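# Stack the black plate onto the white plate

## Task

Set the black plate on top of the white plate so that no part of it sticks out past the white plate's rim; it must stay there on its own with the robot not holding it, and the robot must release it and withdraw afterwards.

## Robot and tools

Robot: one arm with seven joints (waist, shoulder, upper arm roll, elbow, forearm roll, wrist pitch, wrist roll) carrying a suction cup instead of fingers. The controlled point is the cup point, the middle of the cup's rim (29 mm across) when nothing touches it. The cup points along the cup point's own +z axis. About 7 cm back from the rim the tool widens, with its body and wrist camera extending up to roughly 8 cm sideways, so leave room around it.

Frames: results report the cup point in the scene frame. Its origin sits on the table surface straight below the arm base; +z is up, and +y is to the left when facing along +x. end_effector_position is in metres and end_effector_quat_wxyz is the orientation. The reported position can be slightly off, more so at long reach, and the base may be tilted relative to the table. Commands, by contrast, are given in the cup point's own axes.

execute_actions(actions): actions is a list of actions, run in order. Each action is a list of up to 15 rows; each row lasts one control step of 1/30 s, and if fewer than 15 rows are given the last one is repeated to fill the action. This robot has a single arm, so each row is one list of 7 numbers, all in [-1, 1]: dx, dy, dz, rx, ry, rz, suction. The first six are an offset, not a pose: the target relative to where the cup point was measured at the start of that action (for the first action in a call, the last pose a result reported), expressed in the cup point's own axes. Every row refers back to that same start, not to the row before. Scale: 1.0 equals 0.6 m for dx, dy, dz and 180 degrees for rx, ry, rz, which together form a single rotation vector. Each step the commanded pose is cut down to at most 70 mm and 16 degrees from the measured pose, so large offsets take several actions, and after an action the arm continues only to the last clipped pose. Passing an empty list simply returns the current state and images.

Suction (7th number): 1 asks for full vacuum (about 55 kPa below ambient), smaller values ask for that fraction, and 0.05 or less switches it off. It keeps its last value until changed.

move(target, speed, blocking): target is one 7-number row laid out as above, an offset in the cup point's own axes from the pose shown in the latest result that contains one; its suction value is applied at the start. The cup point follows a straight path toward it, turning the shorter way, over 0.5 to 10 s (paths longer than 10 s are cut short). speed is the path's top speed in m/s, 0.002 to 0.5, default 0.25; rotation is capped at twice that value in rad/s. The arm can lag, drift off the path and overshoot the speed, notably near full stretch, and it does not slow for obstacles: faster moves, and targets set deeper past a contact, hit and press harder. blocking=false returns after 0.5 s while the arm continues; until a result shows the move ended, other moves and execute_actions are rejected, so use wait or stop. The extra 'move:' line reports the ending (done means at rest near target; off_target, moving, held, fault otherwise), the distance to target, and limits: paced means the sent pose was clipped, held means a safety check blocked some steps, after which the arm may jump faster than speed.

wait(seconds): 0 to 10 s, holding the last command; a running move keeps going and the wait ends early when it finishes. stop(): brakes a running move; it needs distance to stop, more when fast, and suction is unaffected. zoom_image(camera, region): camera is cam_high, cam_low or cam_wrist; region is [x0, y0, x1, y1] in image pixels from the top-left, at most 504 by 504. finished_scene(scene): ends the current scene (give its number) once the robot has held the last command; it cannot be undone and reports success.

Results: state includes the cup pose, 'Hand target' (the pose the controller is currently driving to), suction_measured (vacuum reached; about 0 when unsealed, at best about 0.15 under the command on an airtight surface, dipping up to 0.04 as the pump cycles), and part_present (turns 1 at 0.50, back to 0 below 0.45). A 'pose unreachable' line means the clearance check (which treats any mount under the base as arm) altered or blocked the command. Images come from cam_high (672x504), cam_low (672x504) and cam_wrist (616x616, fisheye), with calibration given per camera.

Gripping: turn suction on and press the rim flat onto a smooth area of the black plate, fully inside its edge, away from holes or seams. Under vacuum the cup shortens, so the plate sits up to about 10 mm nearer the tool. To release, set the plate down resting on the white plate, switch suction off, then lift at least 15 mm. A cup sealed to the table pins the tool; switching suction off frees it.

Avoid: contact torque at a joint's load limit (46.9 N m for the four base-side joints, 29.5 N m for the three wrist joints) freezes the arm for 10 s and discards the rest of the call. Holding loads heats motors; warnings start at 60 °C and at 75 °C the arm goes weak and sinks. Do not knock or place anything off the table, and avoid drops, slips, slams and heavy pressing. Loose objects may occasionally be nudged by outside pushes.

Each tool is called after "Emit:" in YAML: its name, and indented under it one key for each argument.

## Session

Emit:
execute_actions:
  actions: []

Scene clock: 0.00 s.
end_effector_position=(+0.4518, -0.0063, +0.2200) suction_measured=0.00 part_present=0 end_effector_quat_wxyz=(-0.003, +0.002, +1.000, +0.007)
Joint positions: [-0.056  0.432  0.001  1.655  0.     1.055  3.089]
Joint velocities: [-0.     0.001 -0.     0.     0.    -0.001 -0.   ]
Motor temperatures (°C, as the motors report them): [30 28 28 28 39 42 37]
Hand target: +0.452, -0.006, +0.220; -0.003, +0.002, +1.000, +0.007
camera_calibration (this result's frames):
cam_wrist: T_world_to_cam=[[0.0809388, -0.988162, -0.130324, 0.00184728], [-0.921677, -0.123976, 0.367615, 0.348635], [-0.379421, 0.0903628, -0.920801, 0.475114], [0, 0, 0, 1]] pos_world=[0.501448, 0.00211533, 0.309562]

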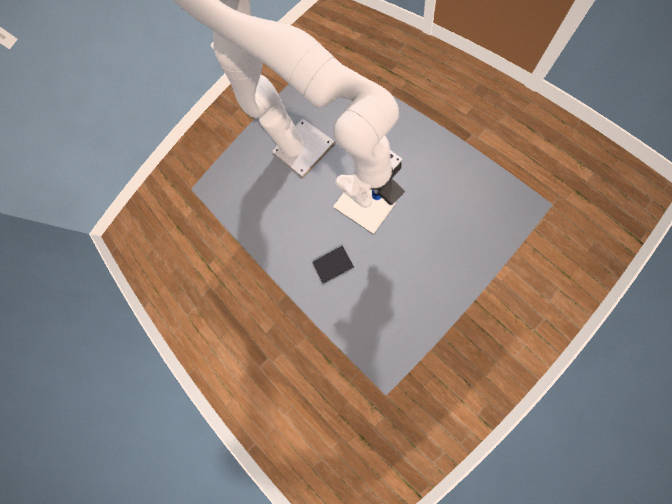

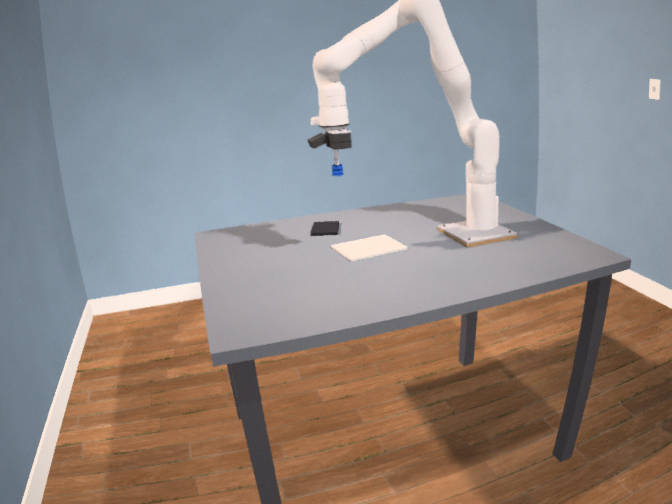

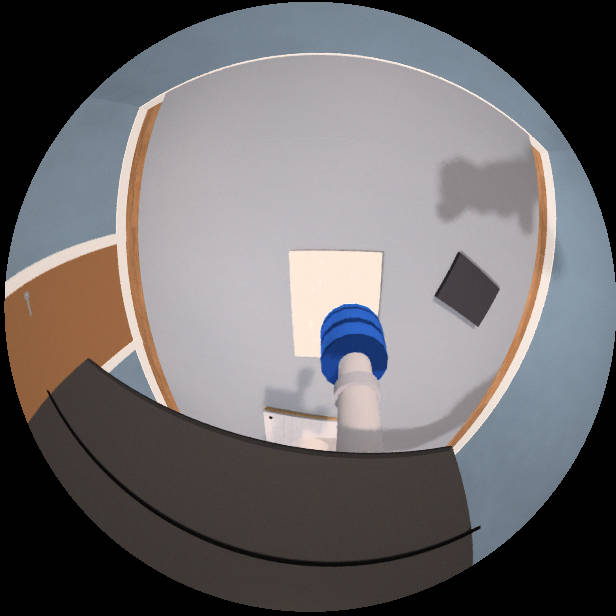

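Emit:
move:
  target: [0.006,-0.377,0.307,0,0,0,1]
  speed: 0.35

Emit:
move:
  target: [0,0,0.045,0,0,0,1]
  speed: 0.035

Scene clock: 11.30 s.
end_effector_position=(+0.4456, -0.2299, +0.0326) suction_measured=0.00 part_present=0 end_effector_quat_wxyz=(-0.003, +0.002, +1.000, +0.007)
Joint positions: [ 0.399  0.813  0.03   1.661 -0.035  0.667  3.593]
Joint velocities: [ 0.003  0.003  0.    -0.001 -0.001  0.     0.001]
Motor temperatures (°C, as the motors report them): [30 28 28 28 39 42 37]
Hand target: +0.445, -0.230, +0.032; -0.003, +0.002, +1.000, +0.007
Off the commanded pose: 0.000 m, 0 deg.
move: done
camera_calibration (this result's frames):
cam_wrist: T_world_to_cam=[[0.0814479, -0.98817, -0.129946, -0.243308], [-0.921622, -0.124308, 0.36764, 0.384006], [-0.379445, 0.0898177, -0.920844, 0.320272], [0, 0, 0, 1]] pos_world=[0.495251, -0.221461, 0.122127]

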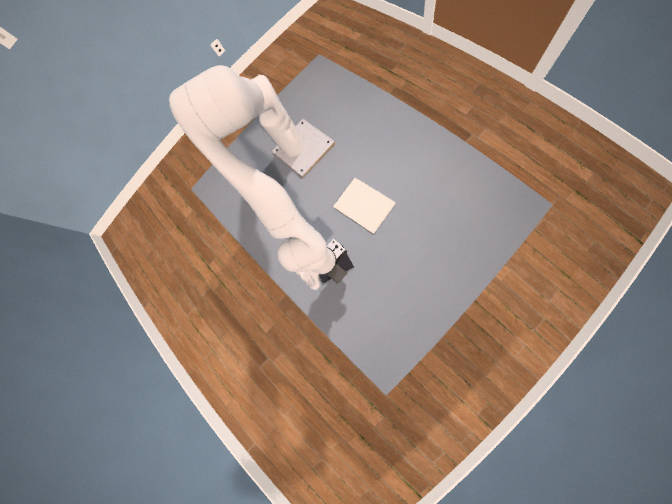

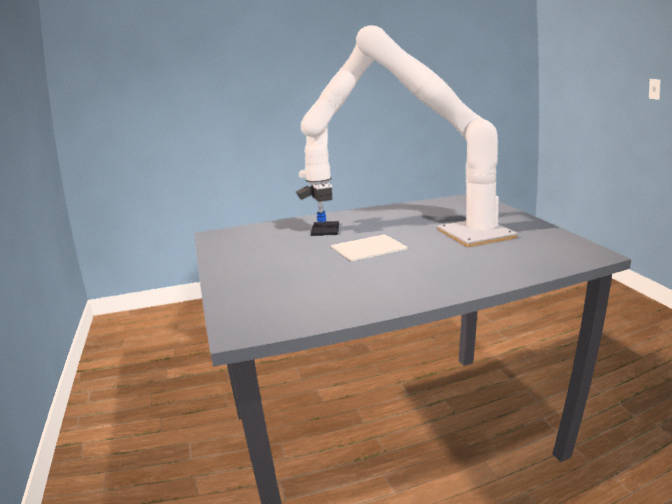

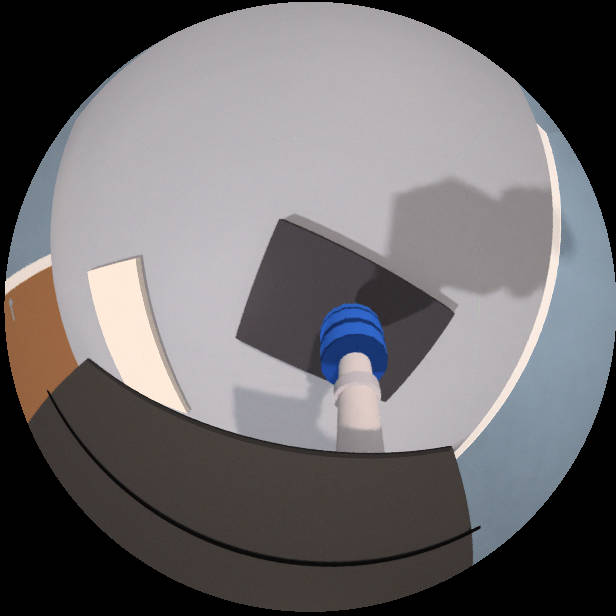

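Scene clock: 12.37 s.
end_effector_position=(+0.4453, -0.2295, +0.0054) suction_measured=0.54 part_present=1 end_effector_quat_wxyz=(-0.003, +0.002, +1.000, +0.007)
Joint positions: [ 0.401  0.864  0.028  1.667 -0.036  0.61   3.593]
Joint velocities: [ 0.     0.005 -0.     0.     0.    -0.002  0.   ]
Motor temperatures (°C, as the motors report them): [30 28 28 28 39 42 37]
Hand target: +0.445, -0.230, +0.006; -0.003, +0.002, +1.000, +0.007
Off the commanded pose: 0.000 m, 0 deg.
move: done
camera_calibration (this result's frames):
cam_wrist: T_world_to_cam=[[0.0814524, -0.988145, -0.130132, -0.246353], [-0.921491, -0.124413, 0.367935, 0.39369], [-0.379763, 0.0899464, -0.920701, 0.295313], [0, 0, 0, 1]] pos_world=[0.494997, -0.221015, 0.0949836]

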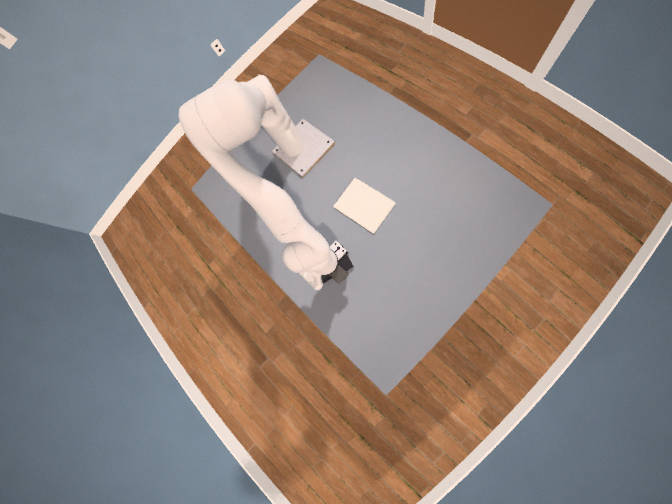

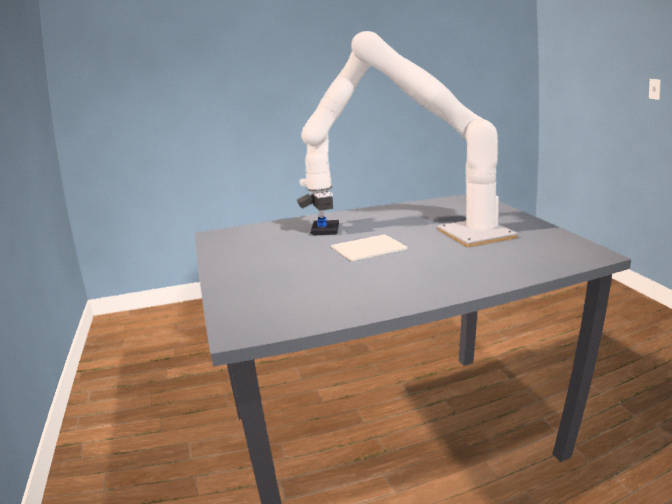

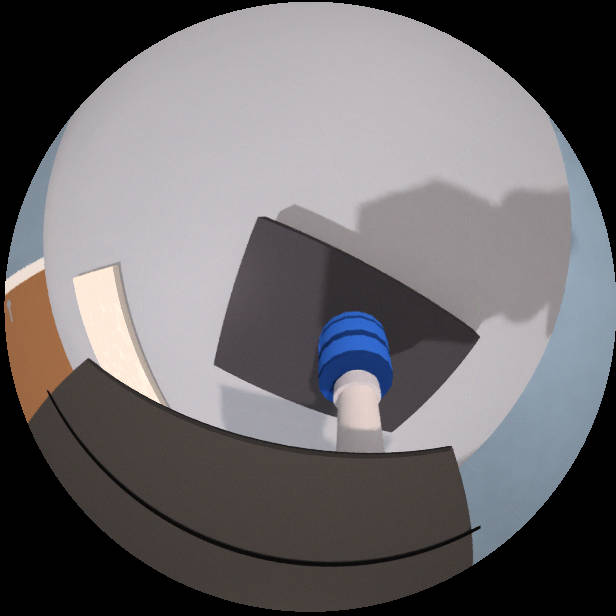

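Emit:
move:
  target: [0,0,-0.055,0,0,0,1]
  speed: 0.12

Emit:
move:
  target: [0.107,0.373,0.01,0,0,0.375,1]
  speed: 0.45

Emit:
move:
  target: [0,0,0.035,0,0,0,1]
  speed: 0.04

Scene clock: 16.13 s.
end_effector_position=(+0.4454, -0.2299, +0.0383) suction_measured=0.98 part_present=1 end_effector_quat_wxyz=(-0.003, +0.002, +1.000, +0.007)
Joint positions: [ 0.399  0.802  0.031  1.659 -0.035  0.681  3.593]
Joint velocities: [-0.    -0.003 -0.     0.     0.001 -0.     0.   ]
Motor temperatures (°C, as the motors report them): [30 29 28 28 39 42 37]
Hand target: +0.446, -0.230, +0.038; -0.003, +0.002, +1.000, +0.007
Off the commanded pose: 0.000 m, 0 deg.
move: done
camera_calibration (this result's frames):
cam_wrist: T_world_to_cam=[[0.0813636, -0.988134, -0.130275, -0.242486], [-0.921398, -0.124408, 0.368169, 0.381615], [-0.380008, 0.0900796, -0.920587, 0.325762], [0, 0, 0, 1]] pos_world=[0.495141, -0.221477, 0.127804]

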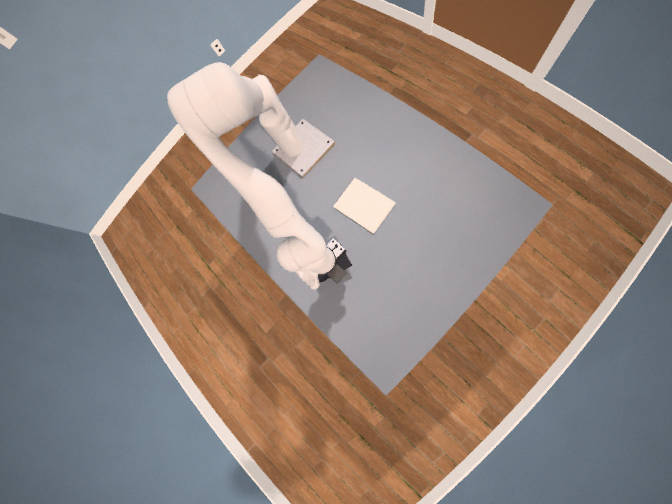

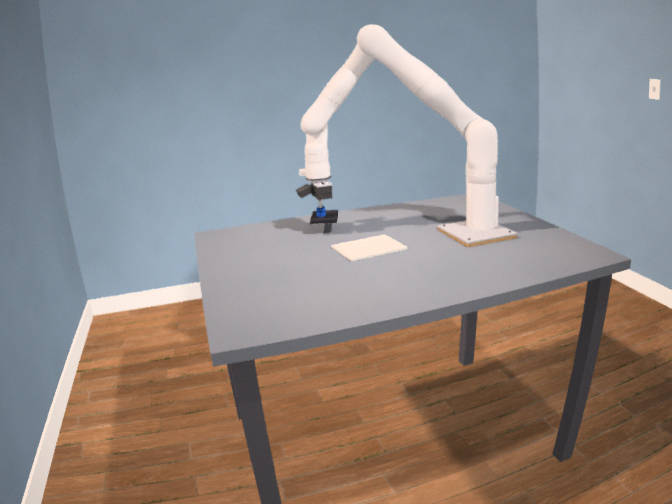

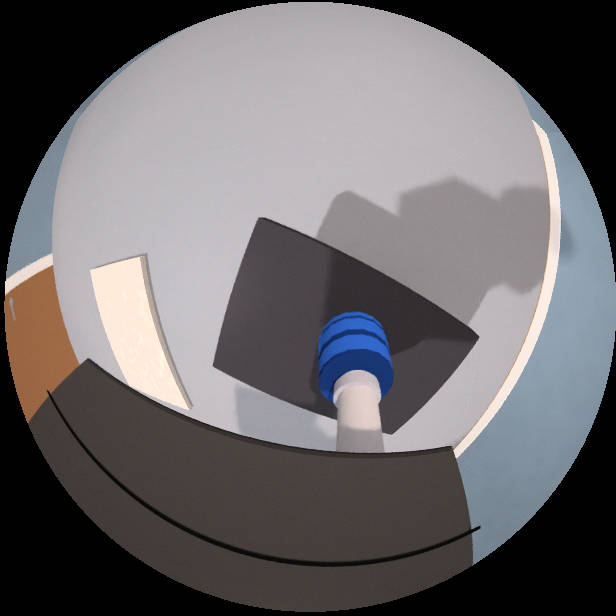

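Scene clock: 18.00 s.
end_effector_position=(+0.3830, -0.0059, +0.0359) suction_measured=0.98 part_present=1 end_effector_quat_wxyz=(-0.007, +0.558, +0.830, +0.005)
Joint positions: [-0.285  0.69   0.321  2.085 -0.494  0.439  2.385]
Joint velocities: [-0.022  0.004  0.003 -0.001  0.005  0.001 -0.011]
Motor temperatures (°C, as the motors report them): [30 29 28 28 39 42 37]
Hand target: +0.383, -0.005, +0.036; -0.007, +0.557, +0.830, +0.005
Off the commanded pose: 0.001 m, 0 deg.
move: done
camera_calibration (this result's frames):
cam_wrist: T_world_to_cam=[[-0.884478, -0.451545, -0.117501, 0.356263], [-0.460231, 0.802906, 0.378854, 0.181284], [-0.0767275, 0.389165, -0.917967, 0.165197], [0, 0, 0, 1]] pos_world=[0.411215, -0.0489738, 0.124826]

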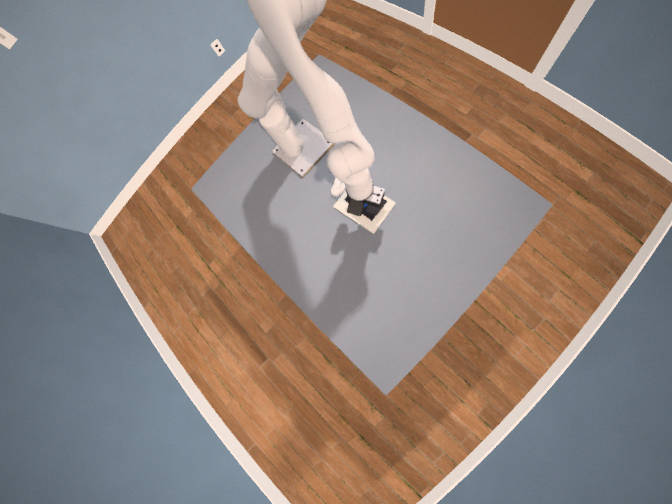

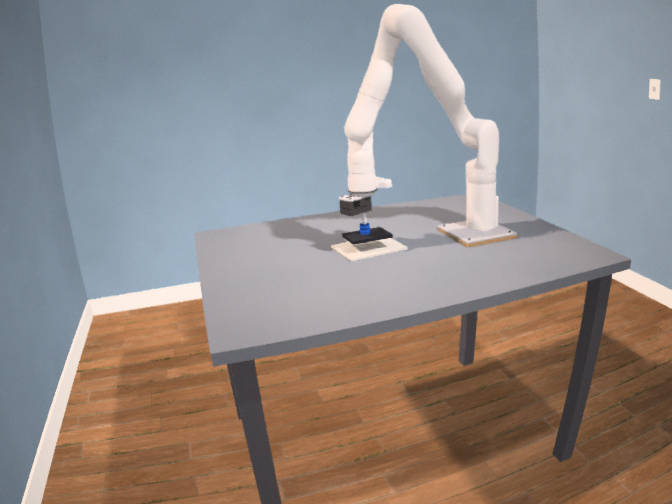

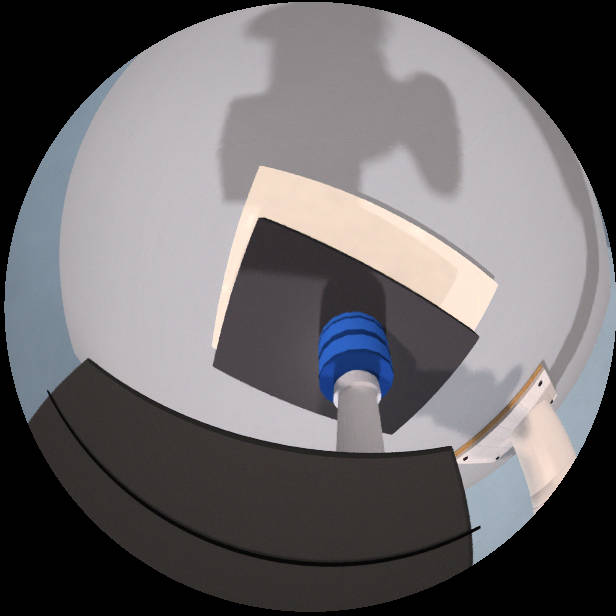

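Scene clock: 18.83 s.
end_effector_position=(+0.3830, -0.0054, +0.0151) suction_measured=0.98 part_present=1 end_effector_quat_wxyz=(-0.007, +0.558, +0.830, +0.005)
Joint positions: [-0.254  0.738  0.277  2.089 -0.522  0.379  2.409]
Joint velocities: [ 0.004  0.005 -0.001  0.    -0.001 -0.002  0.001]
Motor temperatures (°C, as the motors report them): [30 29 28 28 39 42 37]
Hand target: +0.383, -0.006, +0.015; -0.007, +0.558, +0.830, +0.005
Off the commanded pose: 0.000 m, 0 deg.
move: done
camera_calibration (this result's frames):
cam_wrist: T_world_to_cam=[[-0.884294, -0.451803, -0.117889, 0.353953], [-0.460619, 0.80271, 0.378797, 0.188938], [-0.0765107, 0.38927, -0.917941, 0.145788], [0, 0, 0, 1]] pos_world=[0.411182, -0.0484965, 0.103983]

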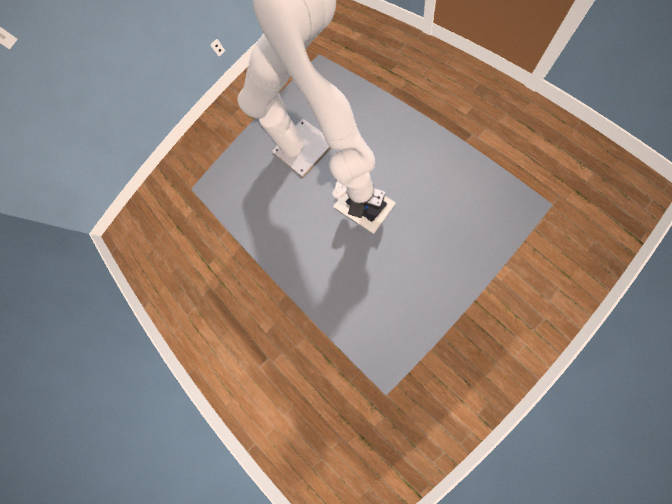

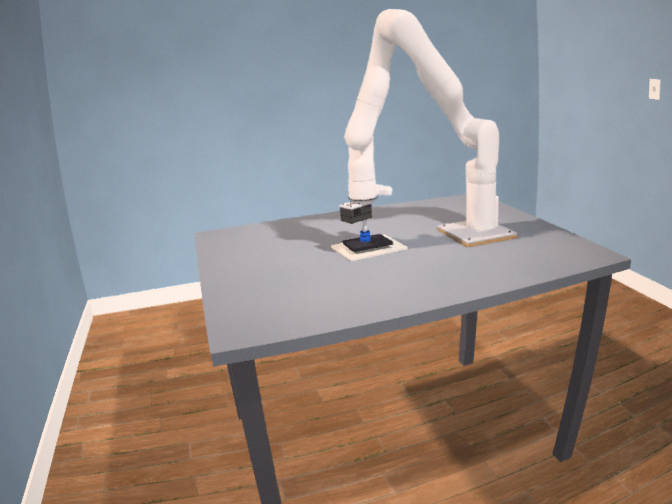

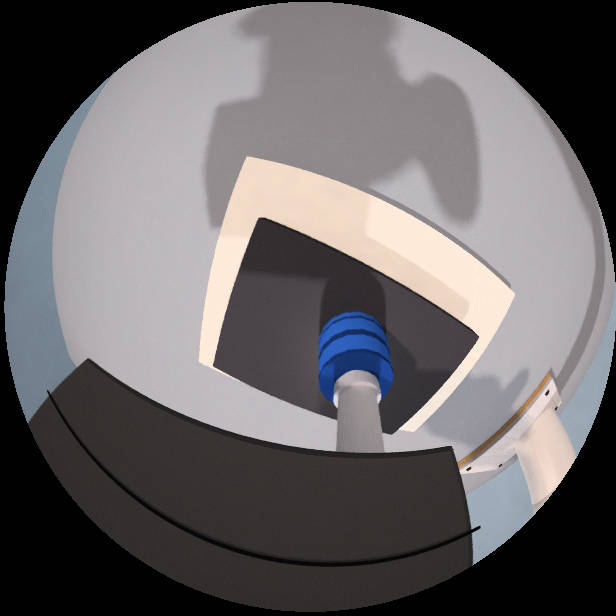

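Emit:
move:
  target: [-0.008,0,0.013,0,0,0,1]
  speed: 0.025

Emit:
execute_actions:
  actions:
    - [[0,0,0,0,0,0,0]]

Emit:
move:
  target: [0,0,-0.2,0,0,0,0]

Scene clock: 22.03 s.
end_effector_position=(+0.3848, -0.0096, +0.0073) suction_measured=0.98 part_present=1 end_effector_quat_wxyz=(-0.007, +0.558, +0.830, +0.005)
Joint positions: [-0.231  0.757  0.261  2.084 -0.527  0.362  2.424]
Joint velocities: [ 0.005  0.006 -0.002 -0.001 -0.001 -0.002  0.002]
Motor temperatures (°C, as the motors report them): [30 29 28 28 39 42 37]
Hand target: +0.385, -0.010, +0.007; -0.007, +0.558, +0.830, +0.005
Off the commanded pose: 0.000 m, 0 deg.
move: done
camera_calibration (this result's frames):
cam_wrist: T_world_to_cam=[[-0.884113, -0.452095, -0.118126, 0.352696], [-0.460982, 0.802537, 0.378722, 0.196183], [-0.0764174, 0.389287, -0.917941, 0.14041], [0, 0, 0, 1]] pos_world=[0.41299, -0.0526518, 0.0962524]

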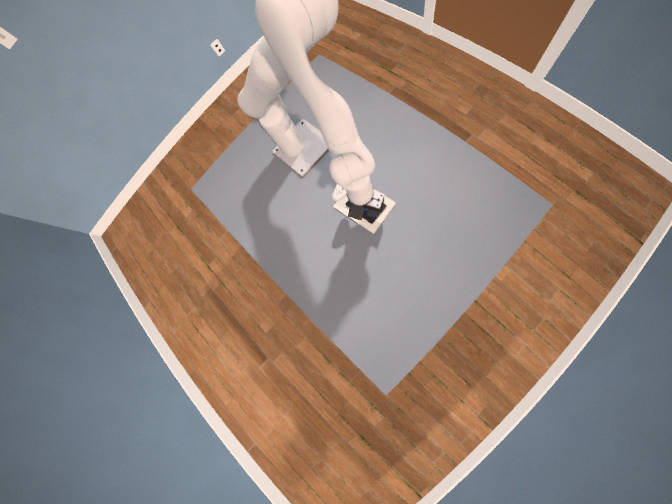

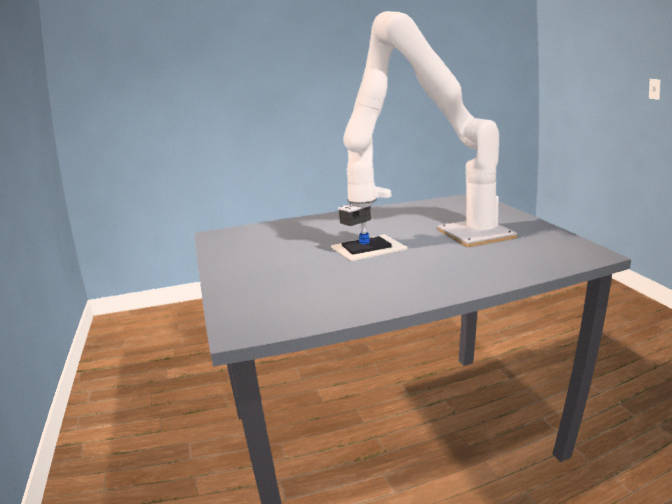

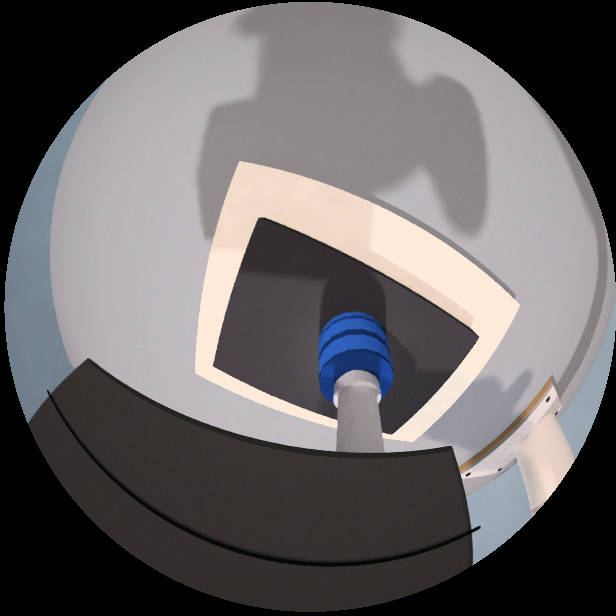

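Scene clock: 22.53 s.
end_effector_position=(+0.3851, -0.0095, +0.0081) suction_measured=0.00 part_present=0 end_effector_quat_wxyz=(-0.006, +0.558, +0.830, +0.006)
Joint positions: [-0.231  0.756  0.261  2.084 -0.527  0.362  2.424]
Joint velocities: [ 0.     0.    -0.001  0.001  0.001  0.001 -0.   ]
Motor temperatures (°C, as the motors report them): [30 29 28 28 39 42 37]
Hand target: +0.385, -0.010, +0.007; -0.007, +0.558, +0.830, +0.005
Off the commanded pose: 0.001 m, 0 deg.
camera_calibration (this result's frames):
cam_wrist: T_world_to_cam=[[-0.884012, -0.451925, -0.119528, 0.353091], [-0.461388, 0.802425, 0.378465, 0.196177], [-0.0751257, 0.389716, -0.917866, 0.140598], [0, 0, 0, 1]] pos_world=[0.413213, -0.0526398, 0.0970082]

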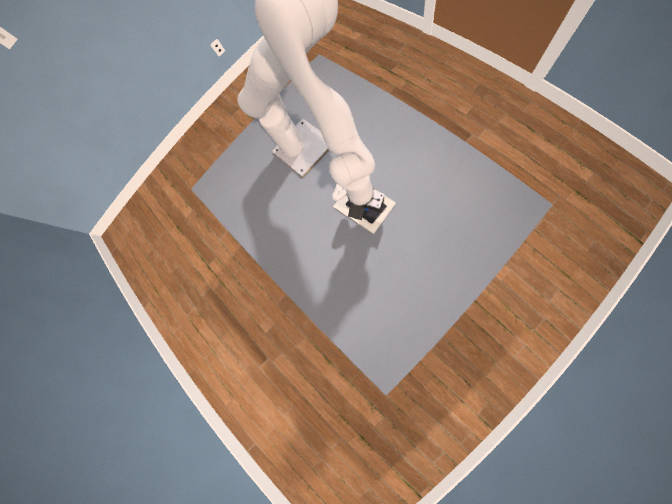

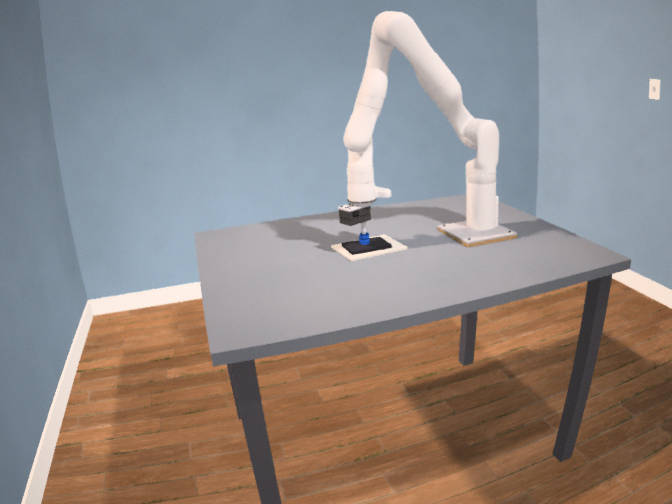

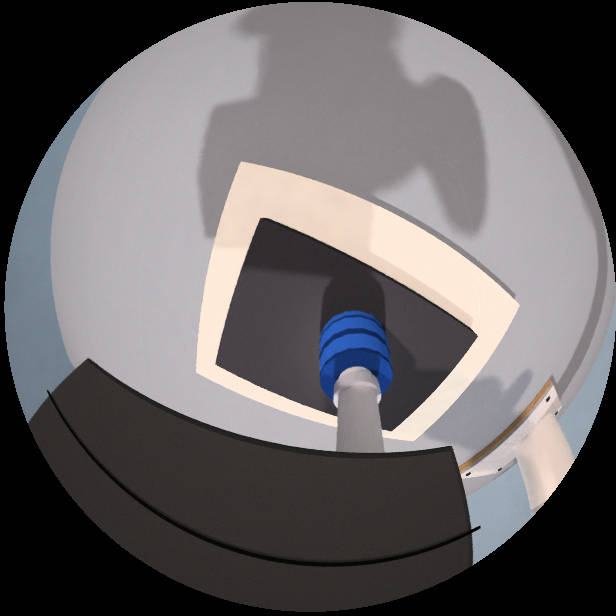

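Scene clock: 23.60 s.
end_effector_position=(+0.3855, -0.0117, +0.1281) suction_measured=0.00 part_present=0 end_effector_quat_wxyz=(-0.006, +0.558, +0.830, +0.005)
Joint positions: [-0.384  0.492  0.465  2.014 -0.334  0.706  2.255]
Joint velocities: [-0.003 -0.005 -0.    -0.001  0.001  0.002 -0.002]
Motor temperatures (°C, as the motors report them): [30 29 28 28 39 42 37]
Hand target: +0.386, -0.011, +0.128; -0.006, +0.558, +0.830, +0.005
Off the commanded pose: 0.000 m, 0 deg.
move: done
camera_calibration (this result's frames):
cam_wrist: T_world_to_cam=[[-0.884281, -0.451567, -0.11889, 0.366776], [-0.46083, 0.802819, 0.37831, 0.15244], [-0.0753852, 0.38932, -0.918013, 0.251748], [0, 0, 0, 1]] pos_world=[0.41356, -0.0547685, 0.217044]

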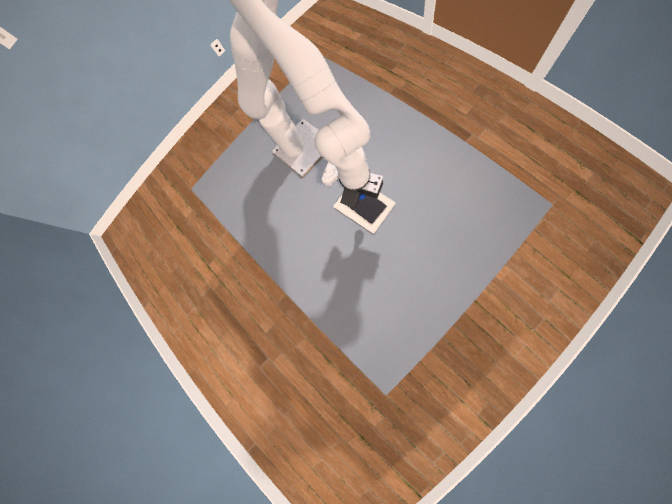

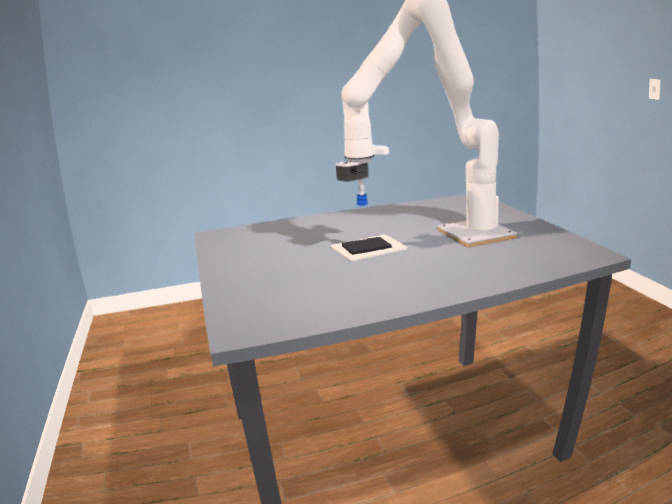

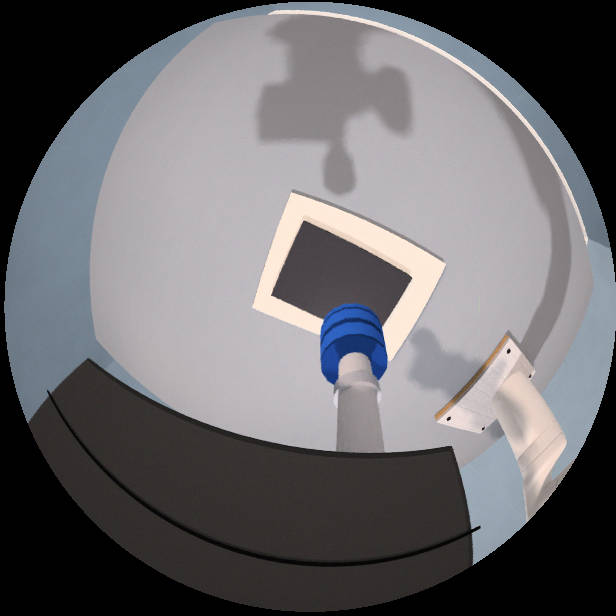

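Emit:
finished_scene:
  scene: 2

The scene is finished: the task was done.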